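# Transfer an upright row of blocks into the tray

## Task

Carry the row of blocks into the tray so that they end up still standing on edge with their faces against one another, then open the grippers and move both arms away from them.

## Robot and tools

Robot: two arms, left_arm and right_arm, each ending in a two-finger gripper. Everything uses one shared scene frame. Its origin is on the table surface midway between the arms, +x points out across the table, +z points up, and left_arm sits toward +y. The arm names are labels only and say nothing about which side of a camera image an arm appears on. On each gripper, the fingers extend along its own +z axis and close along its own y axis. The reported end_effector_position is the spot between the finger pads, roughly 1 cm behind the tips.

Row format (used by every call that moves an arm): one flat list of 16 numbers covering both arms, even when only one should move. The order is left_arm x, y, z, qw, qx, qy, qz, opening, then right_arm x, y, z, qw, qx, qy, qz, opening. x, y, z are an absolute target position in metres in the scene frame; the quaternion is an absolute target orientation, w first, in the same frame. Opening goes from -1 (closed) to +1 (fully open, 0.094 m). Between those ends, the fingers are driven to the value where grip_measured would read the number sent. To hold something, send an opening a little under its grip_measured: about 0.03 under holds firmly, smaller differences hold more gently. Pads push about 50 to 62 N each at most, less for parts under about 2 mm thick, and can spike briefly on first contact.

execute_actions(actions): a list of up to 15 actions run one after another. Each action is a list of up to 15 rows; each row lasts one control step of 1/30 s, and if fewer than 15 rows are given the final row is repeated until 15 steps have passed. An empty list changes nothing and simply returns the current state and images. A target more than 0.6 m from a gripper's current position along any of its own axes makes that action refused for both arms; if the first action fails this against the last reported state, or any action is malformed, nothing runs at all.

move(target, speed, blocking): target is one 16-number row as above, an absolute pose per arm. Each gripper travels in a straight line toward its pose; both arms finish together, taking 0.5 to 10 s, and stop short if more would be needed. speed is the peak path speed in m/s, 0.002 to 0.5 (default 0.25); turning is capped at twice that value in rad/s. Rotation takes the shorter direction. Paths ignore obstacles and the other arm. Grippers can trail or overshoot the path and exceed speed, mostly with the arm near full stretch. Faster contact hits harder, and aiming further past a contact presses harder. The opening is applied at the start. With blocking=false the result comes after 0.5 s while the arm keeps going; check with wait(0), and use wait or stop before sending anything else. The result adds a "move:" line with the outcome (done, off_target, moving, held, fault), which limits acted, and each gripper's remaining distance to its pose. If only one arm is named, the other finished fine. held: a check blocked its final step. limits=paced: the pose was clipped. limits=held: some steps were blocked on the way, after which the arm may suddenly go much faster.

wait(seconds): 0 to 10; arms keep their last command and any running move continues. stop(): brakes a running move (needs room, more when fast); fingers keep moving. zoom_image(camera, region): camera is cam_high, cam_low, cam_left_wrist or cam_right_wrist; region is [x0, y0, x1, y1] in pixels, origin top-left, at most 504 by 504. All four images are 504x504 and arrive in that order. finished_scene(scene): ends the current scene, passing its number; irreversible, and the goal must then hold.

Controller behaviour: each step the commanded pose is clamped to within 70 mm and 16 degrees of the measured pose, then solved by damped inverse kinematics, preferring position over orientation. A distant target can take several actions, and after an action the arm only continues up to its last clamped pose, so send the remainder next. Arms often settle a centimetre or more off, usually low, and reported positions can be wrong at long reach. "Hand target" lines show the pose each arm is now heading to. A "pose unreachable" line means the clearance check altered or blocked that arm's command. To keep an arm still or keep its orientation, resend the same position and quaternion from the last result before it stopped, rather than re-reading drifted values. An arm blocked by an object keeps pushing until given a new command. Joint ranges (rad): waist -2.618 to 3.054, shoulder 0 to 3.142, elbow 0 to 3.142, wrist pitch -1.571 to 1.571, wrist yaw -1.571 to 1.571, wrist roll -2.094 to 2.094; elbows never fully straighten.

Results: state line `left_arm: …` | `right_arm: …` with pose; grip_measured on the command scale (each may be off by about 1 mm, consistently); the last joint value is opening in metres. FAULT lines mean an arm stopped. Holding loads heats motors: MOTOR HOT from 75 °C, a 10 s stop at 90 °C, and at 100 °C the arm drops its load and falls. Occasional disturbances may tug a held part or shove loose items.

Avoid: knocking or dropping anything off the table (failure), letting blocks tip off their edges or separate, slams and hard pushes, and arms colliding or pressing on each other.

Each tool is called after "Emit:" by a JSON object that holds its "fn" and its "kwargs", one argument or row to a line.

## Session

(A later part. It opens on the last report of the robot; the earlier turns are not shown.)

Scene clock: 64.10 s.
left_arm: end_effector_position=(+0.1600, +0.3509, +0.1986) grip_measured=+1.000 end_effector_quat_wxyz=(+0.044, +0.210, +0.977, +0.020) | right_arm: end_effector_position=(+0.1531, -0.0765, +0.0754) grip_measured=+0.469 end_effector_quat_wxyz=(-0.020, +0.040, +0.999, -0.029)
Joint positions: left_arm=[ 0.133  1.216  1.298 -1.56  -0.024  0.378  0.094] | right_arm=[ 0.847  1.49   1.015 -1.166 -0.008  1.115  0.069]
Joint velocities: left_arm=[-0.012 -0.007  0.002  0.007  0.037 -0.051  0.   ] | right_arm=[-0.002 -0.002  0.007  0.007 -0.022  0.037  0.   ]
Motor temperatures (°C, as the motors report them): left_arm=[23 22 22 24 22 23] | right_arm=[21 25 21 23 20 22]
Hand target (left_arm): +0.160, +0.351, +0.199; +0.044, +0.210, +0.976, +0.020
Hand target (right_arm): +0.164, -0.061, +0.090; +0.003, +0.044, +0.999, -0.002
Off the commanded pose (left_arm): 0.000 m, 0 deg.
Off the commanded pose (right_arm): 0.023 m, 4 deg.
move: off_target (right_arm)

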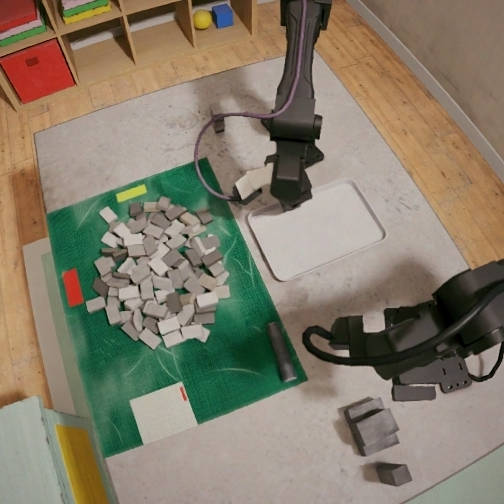

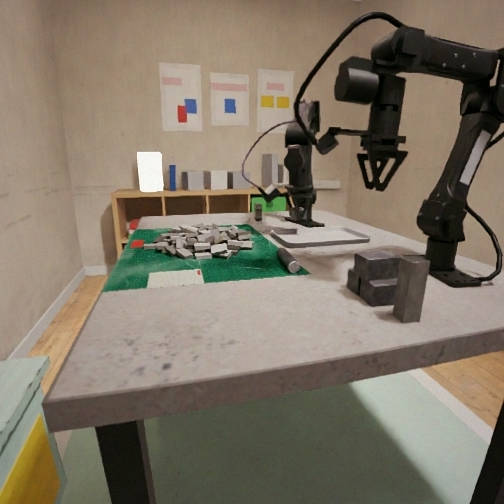

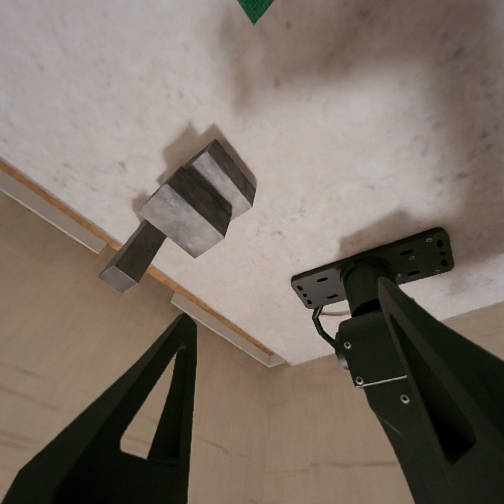

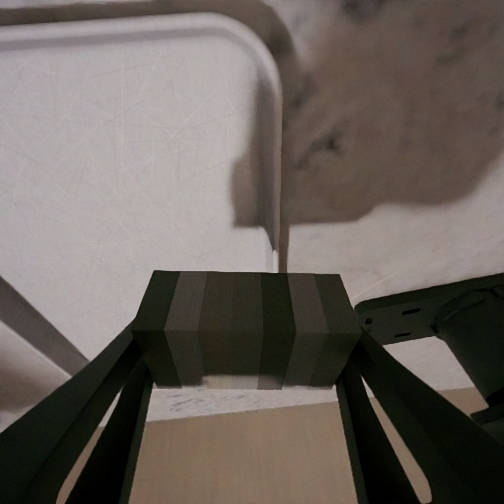

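Tray edge is around y=-0.085; go further.

Emit:
{"fn": "move", "kwargs": {
  "target": [0.16,0.351,0.1986,0.044,0.21,0.976,0.02,1,0.15,0.01,0.07,0,0.044,0.999,0,0.3],
  "speed": 0.1
}}

Emit:
{"fn": "move", "kwargs": {
  "target": [0.16,0.351,0.1986,0.044,0.21,0.976,0.02,1,0.15,0.01,0.022,0,0.044,0.999,0,0.3],
  "speed": 0.04
}}

Emit:
{"fn": "zoom_image", "kwargs": {
  "camera": "cam_low",
  "region": [260, 180, 380, 260]
}}

Scene clock: 70.33 s.
left_arm: end_effector_position=(+0.1600, +0.3509, +0.1986) grip_measured=+1.000 end_effector_quat_wxyz=(+0.044, +0.210, +0.977, +0.020) | right_arm: end_effector_position=(+0.1453, -0.0053, +0.0560) grip_measured=+0.469 end_effector_quat_wxyz=(-0.013, +0.041, +0.999, -0.026)
Joint positions: left_arm=[ 0.133  1.216  1.298 -1.56  -0.024  0.378  0.094] | right_arm=[ 0.998  1.726  1.182 -1.084 -0.008  1.267  0.069]
Joint velocities: left_arm=[ 0.007 -0.007 -0.022  0.007  0.007 -0.066  0.   ] | right_arm=[ 0.002  0.002 -0.007  0.037  0.051  0.037 -0.   ]
Motor temperatures (°C, as the motors report them): left_arm=[23 22 22 24 22 23] | right_arm=[21 25 22 23 20 22]
Hand target (left_arm): +0.160, +0.351, +0.199; +0.044, +0.210, +0.976, +0.020
Hand target (right_arm): +0.151, +0.009, +0.070; +0.001, +0.044, +0.999, +0.000
Off the commanded pose (left_arm): 0.000 m, 0 deg.
Off the commanded pose (right_arm): 0.021 m, 3 deg.
move: off_target (right_arm)

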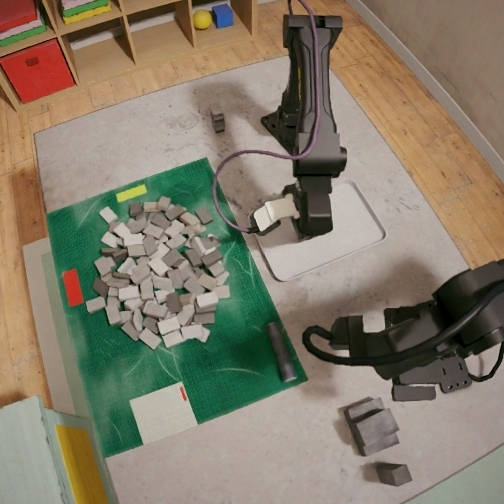

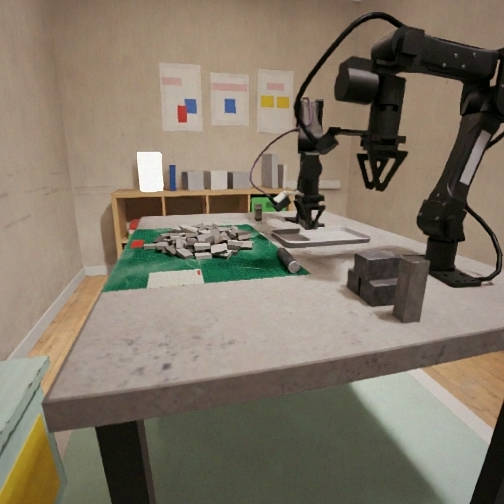

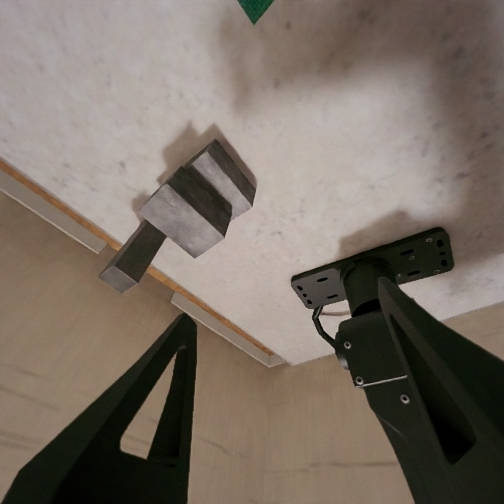

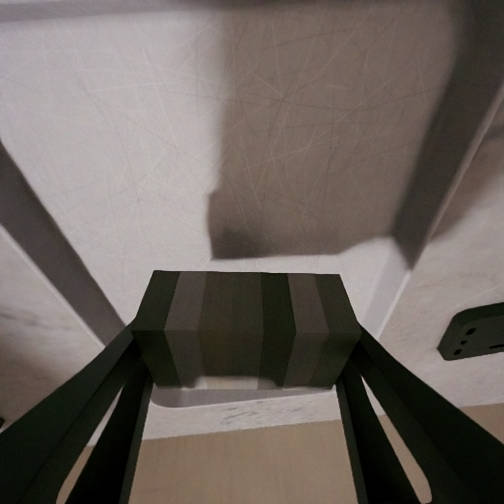

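Scene clock: 71.70 s.
left_arm: end_effector_position=(+0.1600, +0.3509, +0.1986) grip_measured=+1.000 end_effector_quat_wxyz=(+0.044, +0.210, +0.977, +0.020) | right_arm: end_effector_position=(+0.1499, +0.0059, +0.0191) grip_measured=+0.469 end_effector_quat_wxyz=(-0.007, +0.043, +0.999, -0.010)
Joint positions: left_arm=[ 0.133  1.216  1.298 -1.56  -0.024  0.378  0.094] | right_arm=[ 0.998  1.791  1.105 -0.908 -0.008  1.272  0.069]
Joint velocities: left_arm=[ 0.007 -0.007 -0.027 -0.095 -0.007 -0.007  0.   ] | right_arm=[-0.017  0.012  0.002  0.007 -0.037  0.037  0.   ]
Motor temperatures (°C, as the motors report them): left_arm=[23 22 22 24 22 23] | right_arm=[21 25 22 23 20 22]
Hand target (left_arm): +0.160, +0.351, +0.199; +0.044, +0.210, +0.976, +0.020
Hand target (right_arm): +0.150, +0.010, +0.022; +0.000, +0.044, +0.999, -0.000
Off the commanded pose (left_arm): 0.000 m, 0 deg.
Off the commanded pose (right_arm): 0.005 m, 1 deg.
move: done

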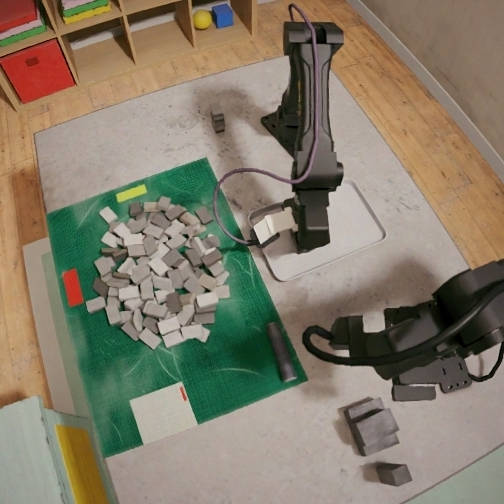

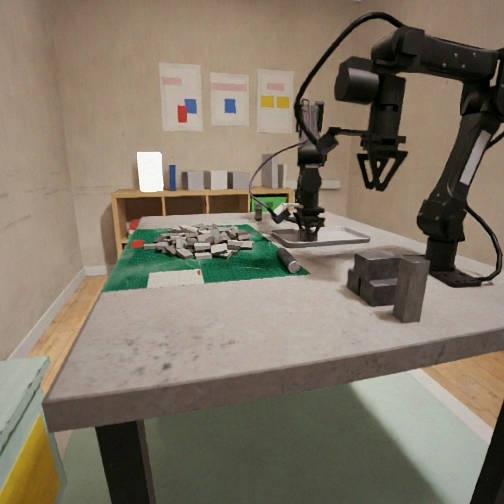

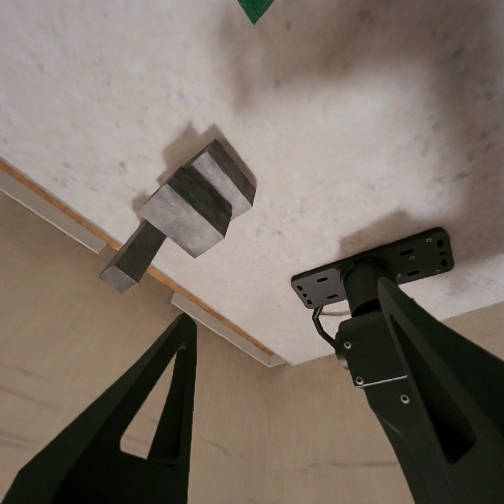

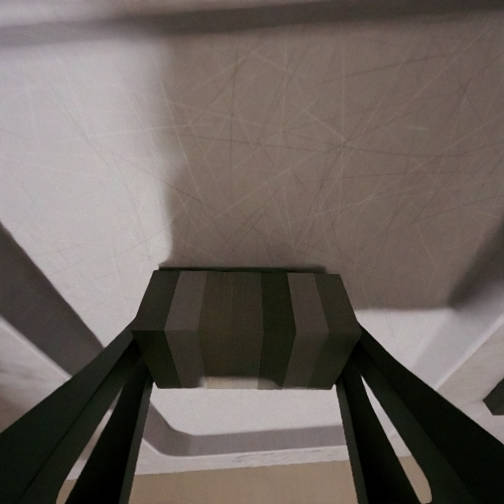

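Region (260, 180, 380, 260) of cam_low's 504x504 image, scaled by 4.200, with more detail than that image has.

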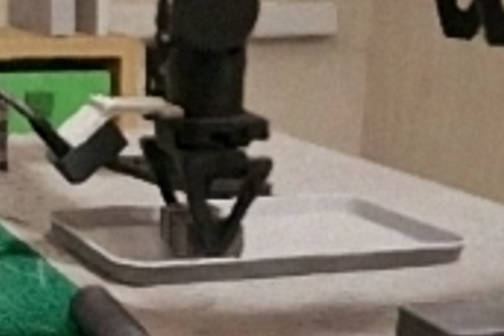

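Emit:
{"fn": "move", "kwargs": {
  "target": [0.16,0.351,0.1986,0.044,0.21,0.976,0.02,1,0.15,0.01,0.015,0,0.044,0.999,0,0.3],
  "speed": 0.02
}}

Emit:
{"fn": "move", "kwargs": {
  "target": [0.16,0.351,0.1986,0.044,0.21,0.976,0.02,1,0.15,0.008,0.017,0,0.044,0.999,0,0.8],
  "speed": 0.02
}}

Emit:
{"fn": "move", "kwargs": {
  "target": [0.16,0.351,0.1986,0.044,0.21,0.976,0.02,1,0.15,0.008,0.09,0,0.044,0.999,0,0.8],
  "speed": 0.1
}}

Emit:
{"fn": "move", "kwargs": {
  "target": [0.16,0.351,0.1986,0.044,0.21,0.976,0.02,1,0.22,-0.18,0.16,0,0.044,0.999,0,1]
}}

Scene clock: 79.23 s.
left_arm: end_effector_position=(+0.1600, +0.3509, +0.1986) grip_measured=+1.000 end_effector_quat_wxyz=(+0.044, +0.210, +0.977, +0.020) | right_arm: end_effector_position=(+0.1508, +0.0082, +0.0158) grip_measured=+0.469 end_effector_quat_wxyz=(-0.005, +0.044, +0.999, -0.004)
Joint positions: left_arm=[ 0.133  1.216  1.298 -1.56  -0.024  0.378  0.094] | right_arm=[ 0.998  1.795  1.095 -0.882 -0.008  1.273  0.069]
Joint velocities: left_arm=[-0.002 -0.007 -0.002 -0.022  0.007  0.022  0.   ] | right_arm=[ 0.007 -0.002  0.002 -0.066 -0.051 -0.037  0.002]
Motor temperatures (°C, as the motors report them): left_arm=[23 22 22 24 22 23] | right_arm=[21 26 22 23 20 22]
Hand target (left_arm): +0.160, +0.351, +0.199; +0.044, +0.210, +0.976, +0.020
Hand target (right_arm): +0.150, +0.010, +0.015; -0.000, +0.044, +0.999, -0.000
Off the commanded pose (left_arm): 0.000 m, 0 deg.
Off the commanded pose (right_arm): 0.002 m, 1 deg.
move: done

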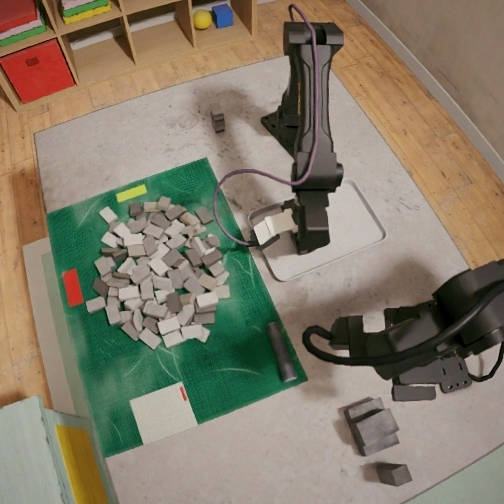

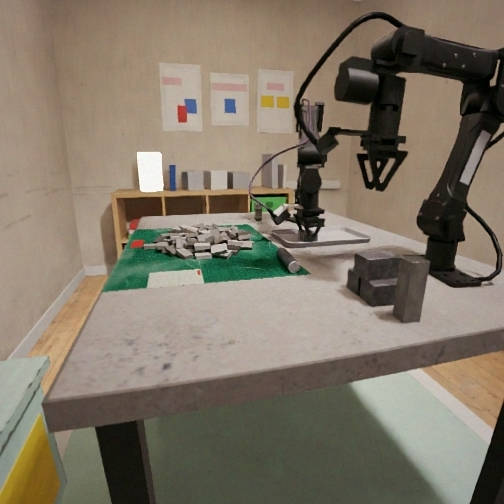

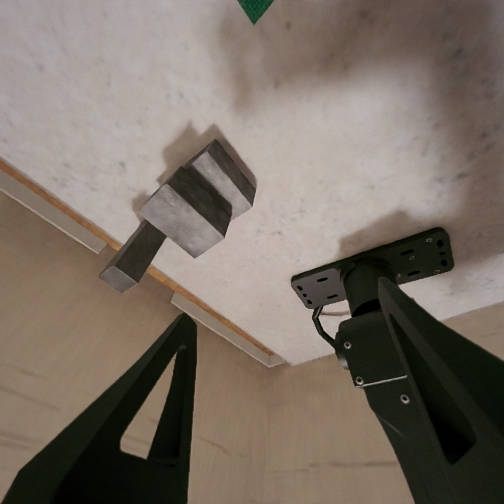

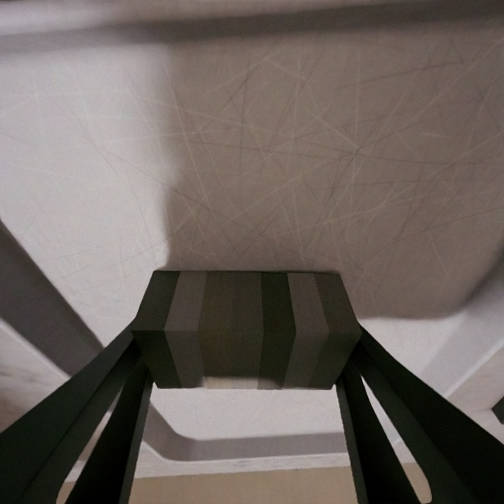

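Scene clock: 79.93 s.
left_arm: end_effector_position=(+0.1600, +0.3509, +0.1986) grip_measured=+1.000 end_effector_quat_wxyz=(+0.044, +0.210, +0.977, +0.020) | right_arm: end_effector_position=(+0.1508, +0.0082, +0.0158) grip_measured=+0.798 end_effector_quat_wxyz=(-0.005, +0.044, +0.999, -0.004)
Joint positions: left_arm=[ 0.133  1.216  1.298 -1.56  -0.024  0.378  0.094] | right_arm=[ 0.998  1.795  1.095 -0.882 -0.008  1.273  0.084]
Joint velocities: left_arm=[ 0.017  0.022 -0.012 -0.066  0.022 -0.022  0.   ] | right_arm=[-0.007  0.007  0.002 -0.066 -0.022 -0.037 -0.   ]
Motor temperatures (°C, as the motors report them): left_arm=[23 22 22 24 22 23] | right_arm=[21 26 22 23 20 22]
Hand target (left_arm): +0.160, +0.351, +0.199; +0.044, +0.210, +0.976, +0.020
Hand target (right_arm): +0.150, +0.008, +0.017; -0.000, +0.044, +0.999, -0.000
Off the commanded pose (left_arm): 0.000 m, 0 deg.
Off the commanded pose (right_arm): 0.002 m, 1 deg.
move: done

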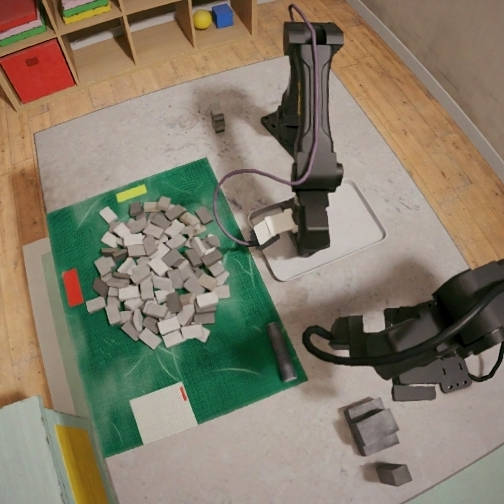

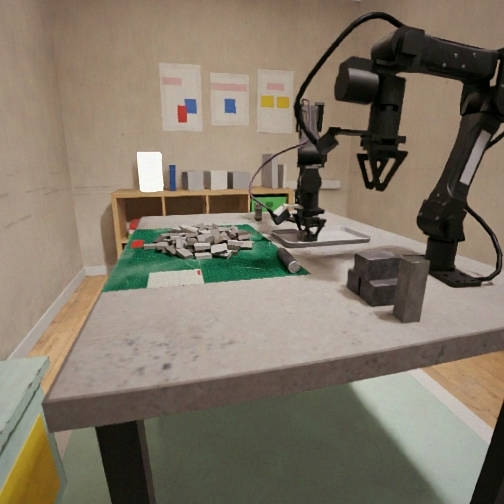

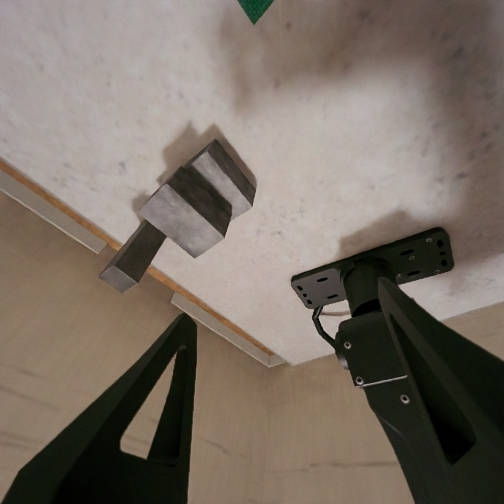

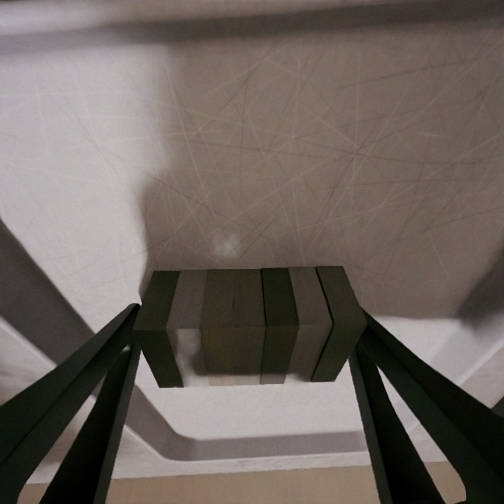

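Scene clock: 81.27 s.
left_arm: end_effector_position=(+0.1600, +0.3509, +0.1986) grip_measured=+1.000 end_effector_quat_wxyz=(+0.044, +0.210, +0.977, +0.020) | right_arm: end_effector_position=(+0.1484, +0.0023, +0.0732) grip_measured=+0.798 end_effector_quat_wxyz=(-0.010, +0.044, +0.999, -0.018)
Joint positions: left_arm=[ 0.133  1.216  1.298 -1.56  -0.024  0.378  0.094] | right_arm=[ 0.998  1.724  1.251 -1.139 -0.008  1.273  0.084]
Joint velocities: left_arm=[-0.002 -0.002 -0.027 -0.007 -0.007 -0.051  0.   ] | right_arm=[-0.002  0.002 -0.002  0.051  0.037 -0.007 -0.001]
Motor temperatures (°C, as the motors report them): left_arm=[23 22 22 24 22 23] | right_arm=[21 26 22 23 20 22]
Hand target (left_arm): +0.160, +0.351, +0.199; +0.044, +0.210, +0.976, +0.020
Hand target (right_arm): +0.150, +0.008, +0.089; -0.000, +0.044, +0.999, +0.000
Off the commanded pose (left_arm): 0.000 m, 0 deg.
Off the commanded pose (right_arm): 0.018 m, 2 deg.
move: off_target (right_arm)

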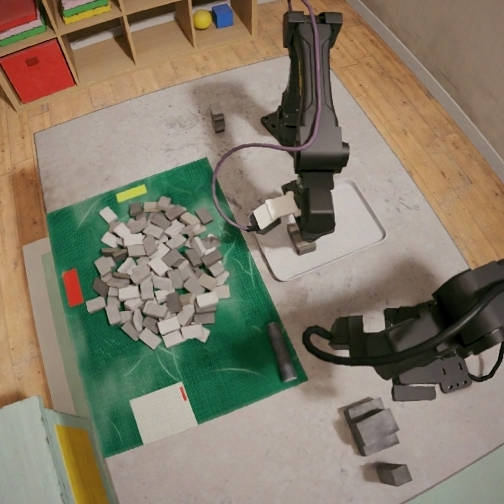

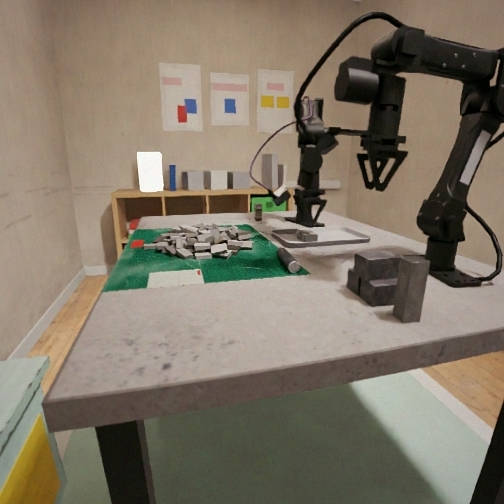

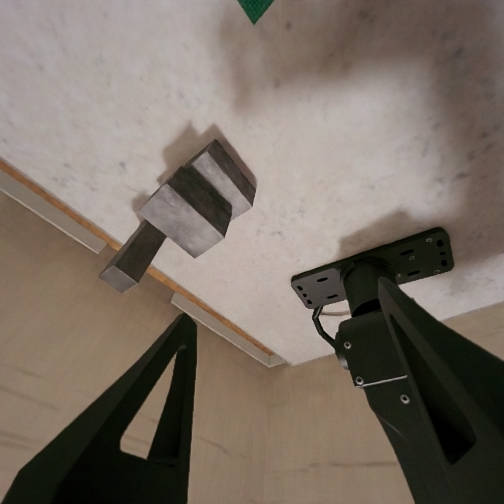

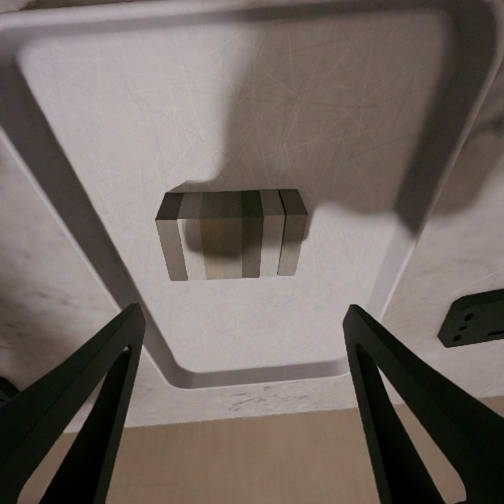

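Scene clock: 82.87 s.
left_arm: end_effector_position=(+0.1600, +0.3509, +0.1986) grip_measured=+1.000 end_effector_quat_wxyz=(+0.044, +0.210, +0.977, +0.020) | right_arm: end_effector_position=(+0.2133, -0.1809, +0.1464) grip_measured=+1.000 end_effector_quat_wxyz=(-0.019, +0.046, +0.999, -0.012)
Joint positions: left_arm=[ 0.133  1.216  1.298 -1.56  -0.024  0.378  0.094] | right_arm=[ 0.294  1.327  1.165 -1.454  0.002  0.574  0.094]
Joint velocities: left_arm=[ 0.012  0.007 -0.002 -0.051  0.007 -0.095  0.   ] | right_arm=[-0.012  0.002 -0.007 -0.051  0.022 -0.007  0.   ]
Motor temperatures (°C, as the motors report them): left_arm=[23 22 22 24 22 23] | right_arm=[21 26 22 23 20 22]
Hand target (left_arm): +0.160, +0.351, +0.199; +0.044, +0.210, +0.976, +0.020
Hand target (right_arm): +0.216, -0.180, +0.159; -0.002, +0.044, +0.999, +0.000
Off the commanded pose (left_arm): 0.000 m, 0 deg.
Off the commanded pose (right_arm): 0.015 m, 3 deg.
move: off_target (right_arm)

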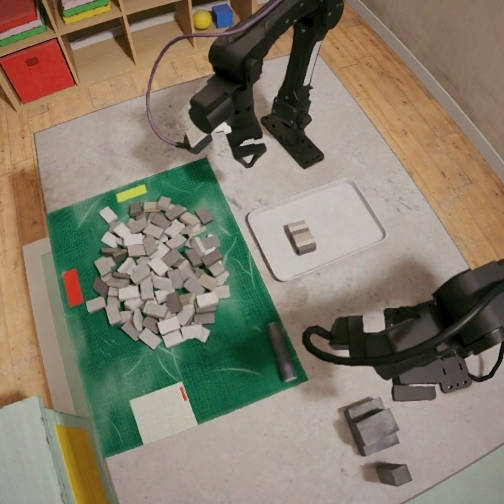

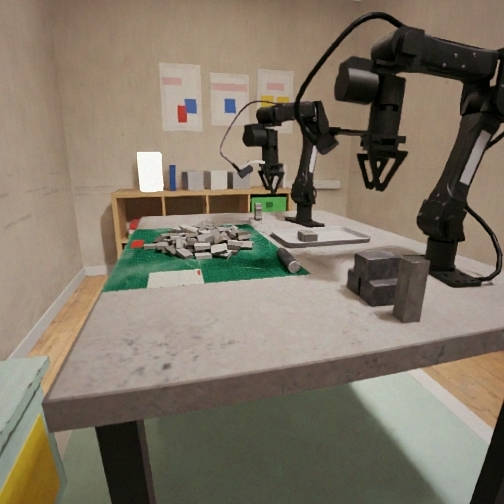

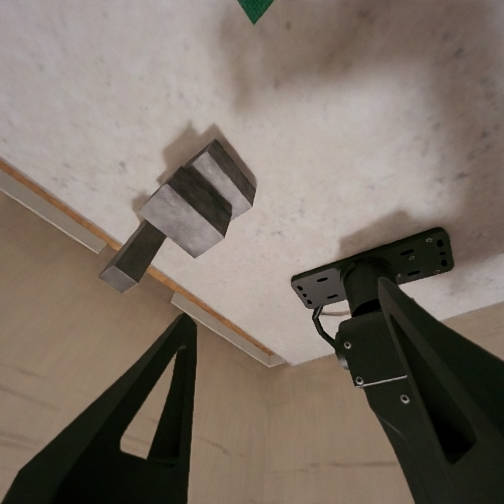

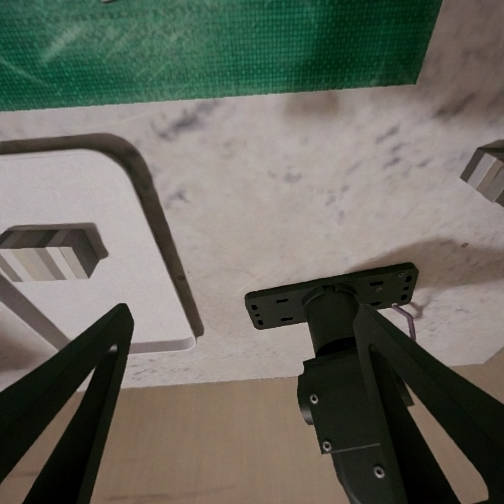

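Emit:
{"fn": "finished_scene", "kwargs": {
  "scene": 1
}}

The scene is finished: the task was done.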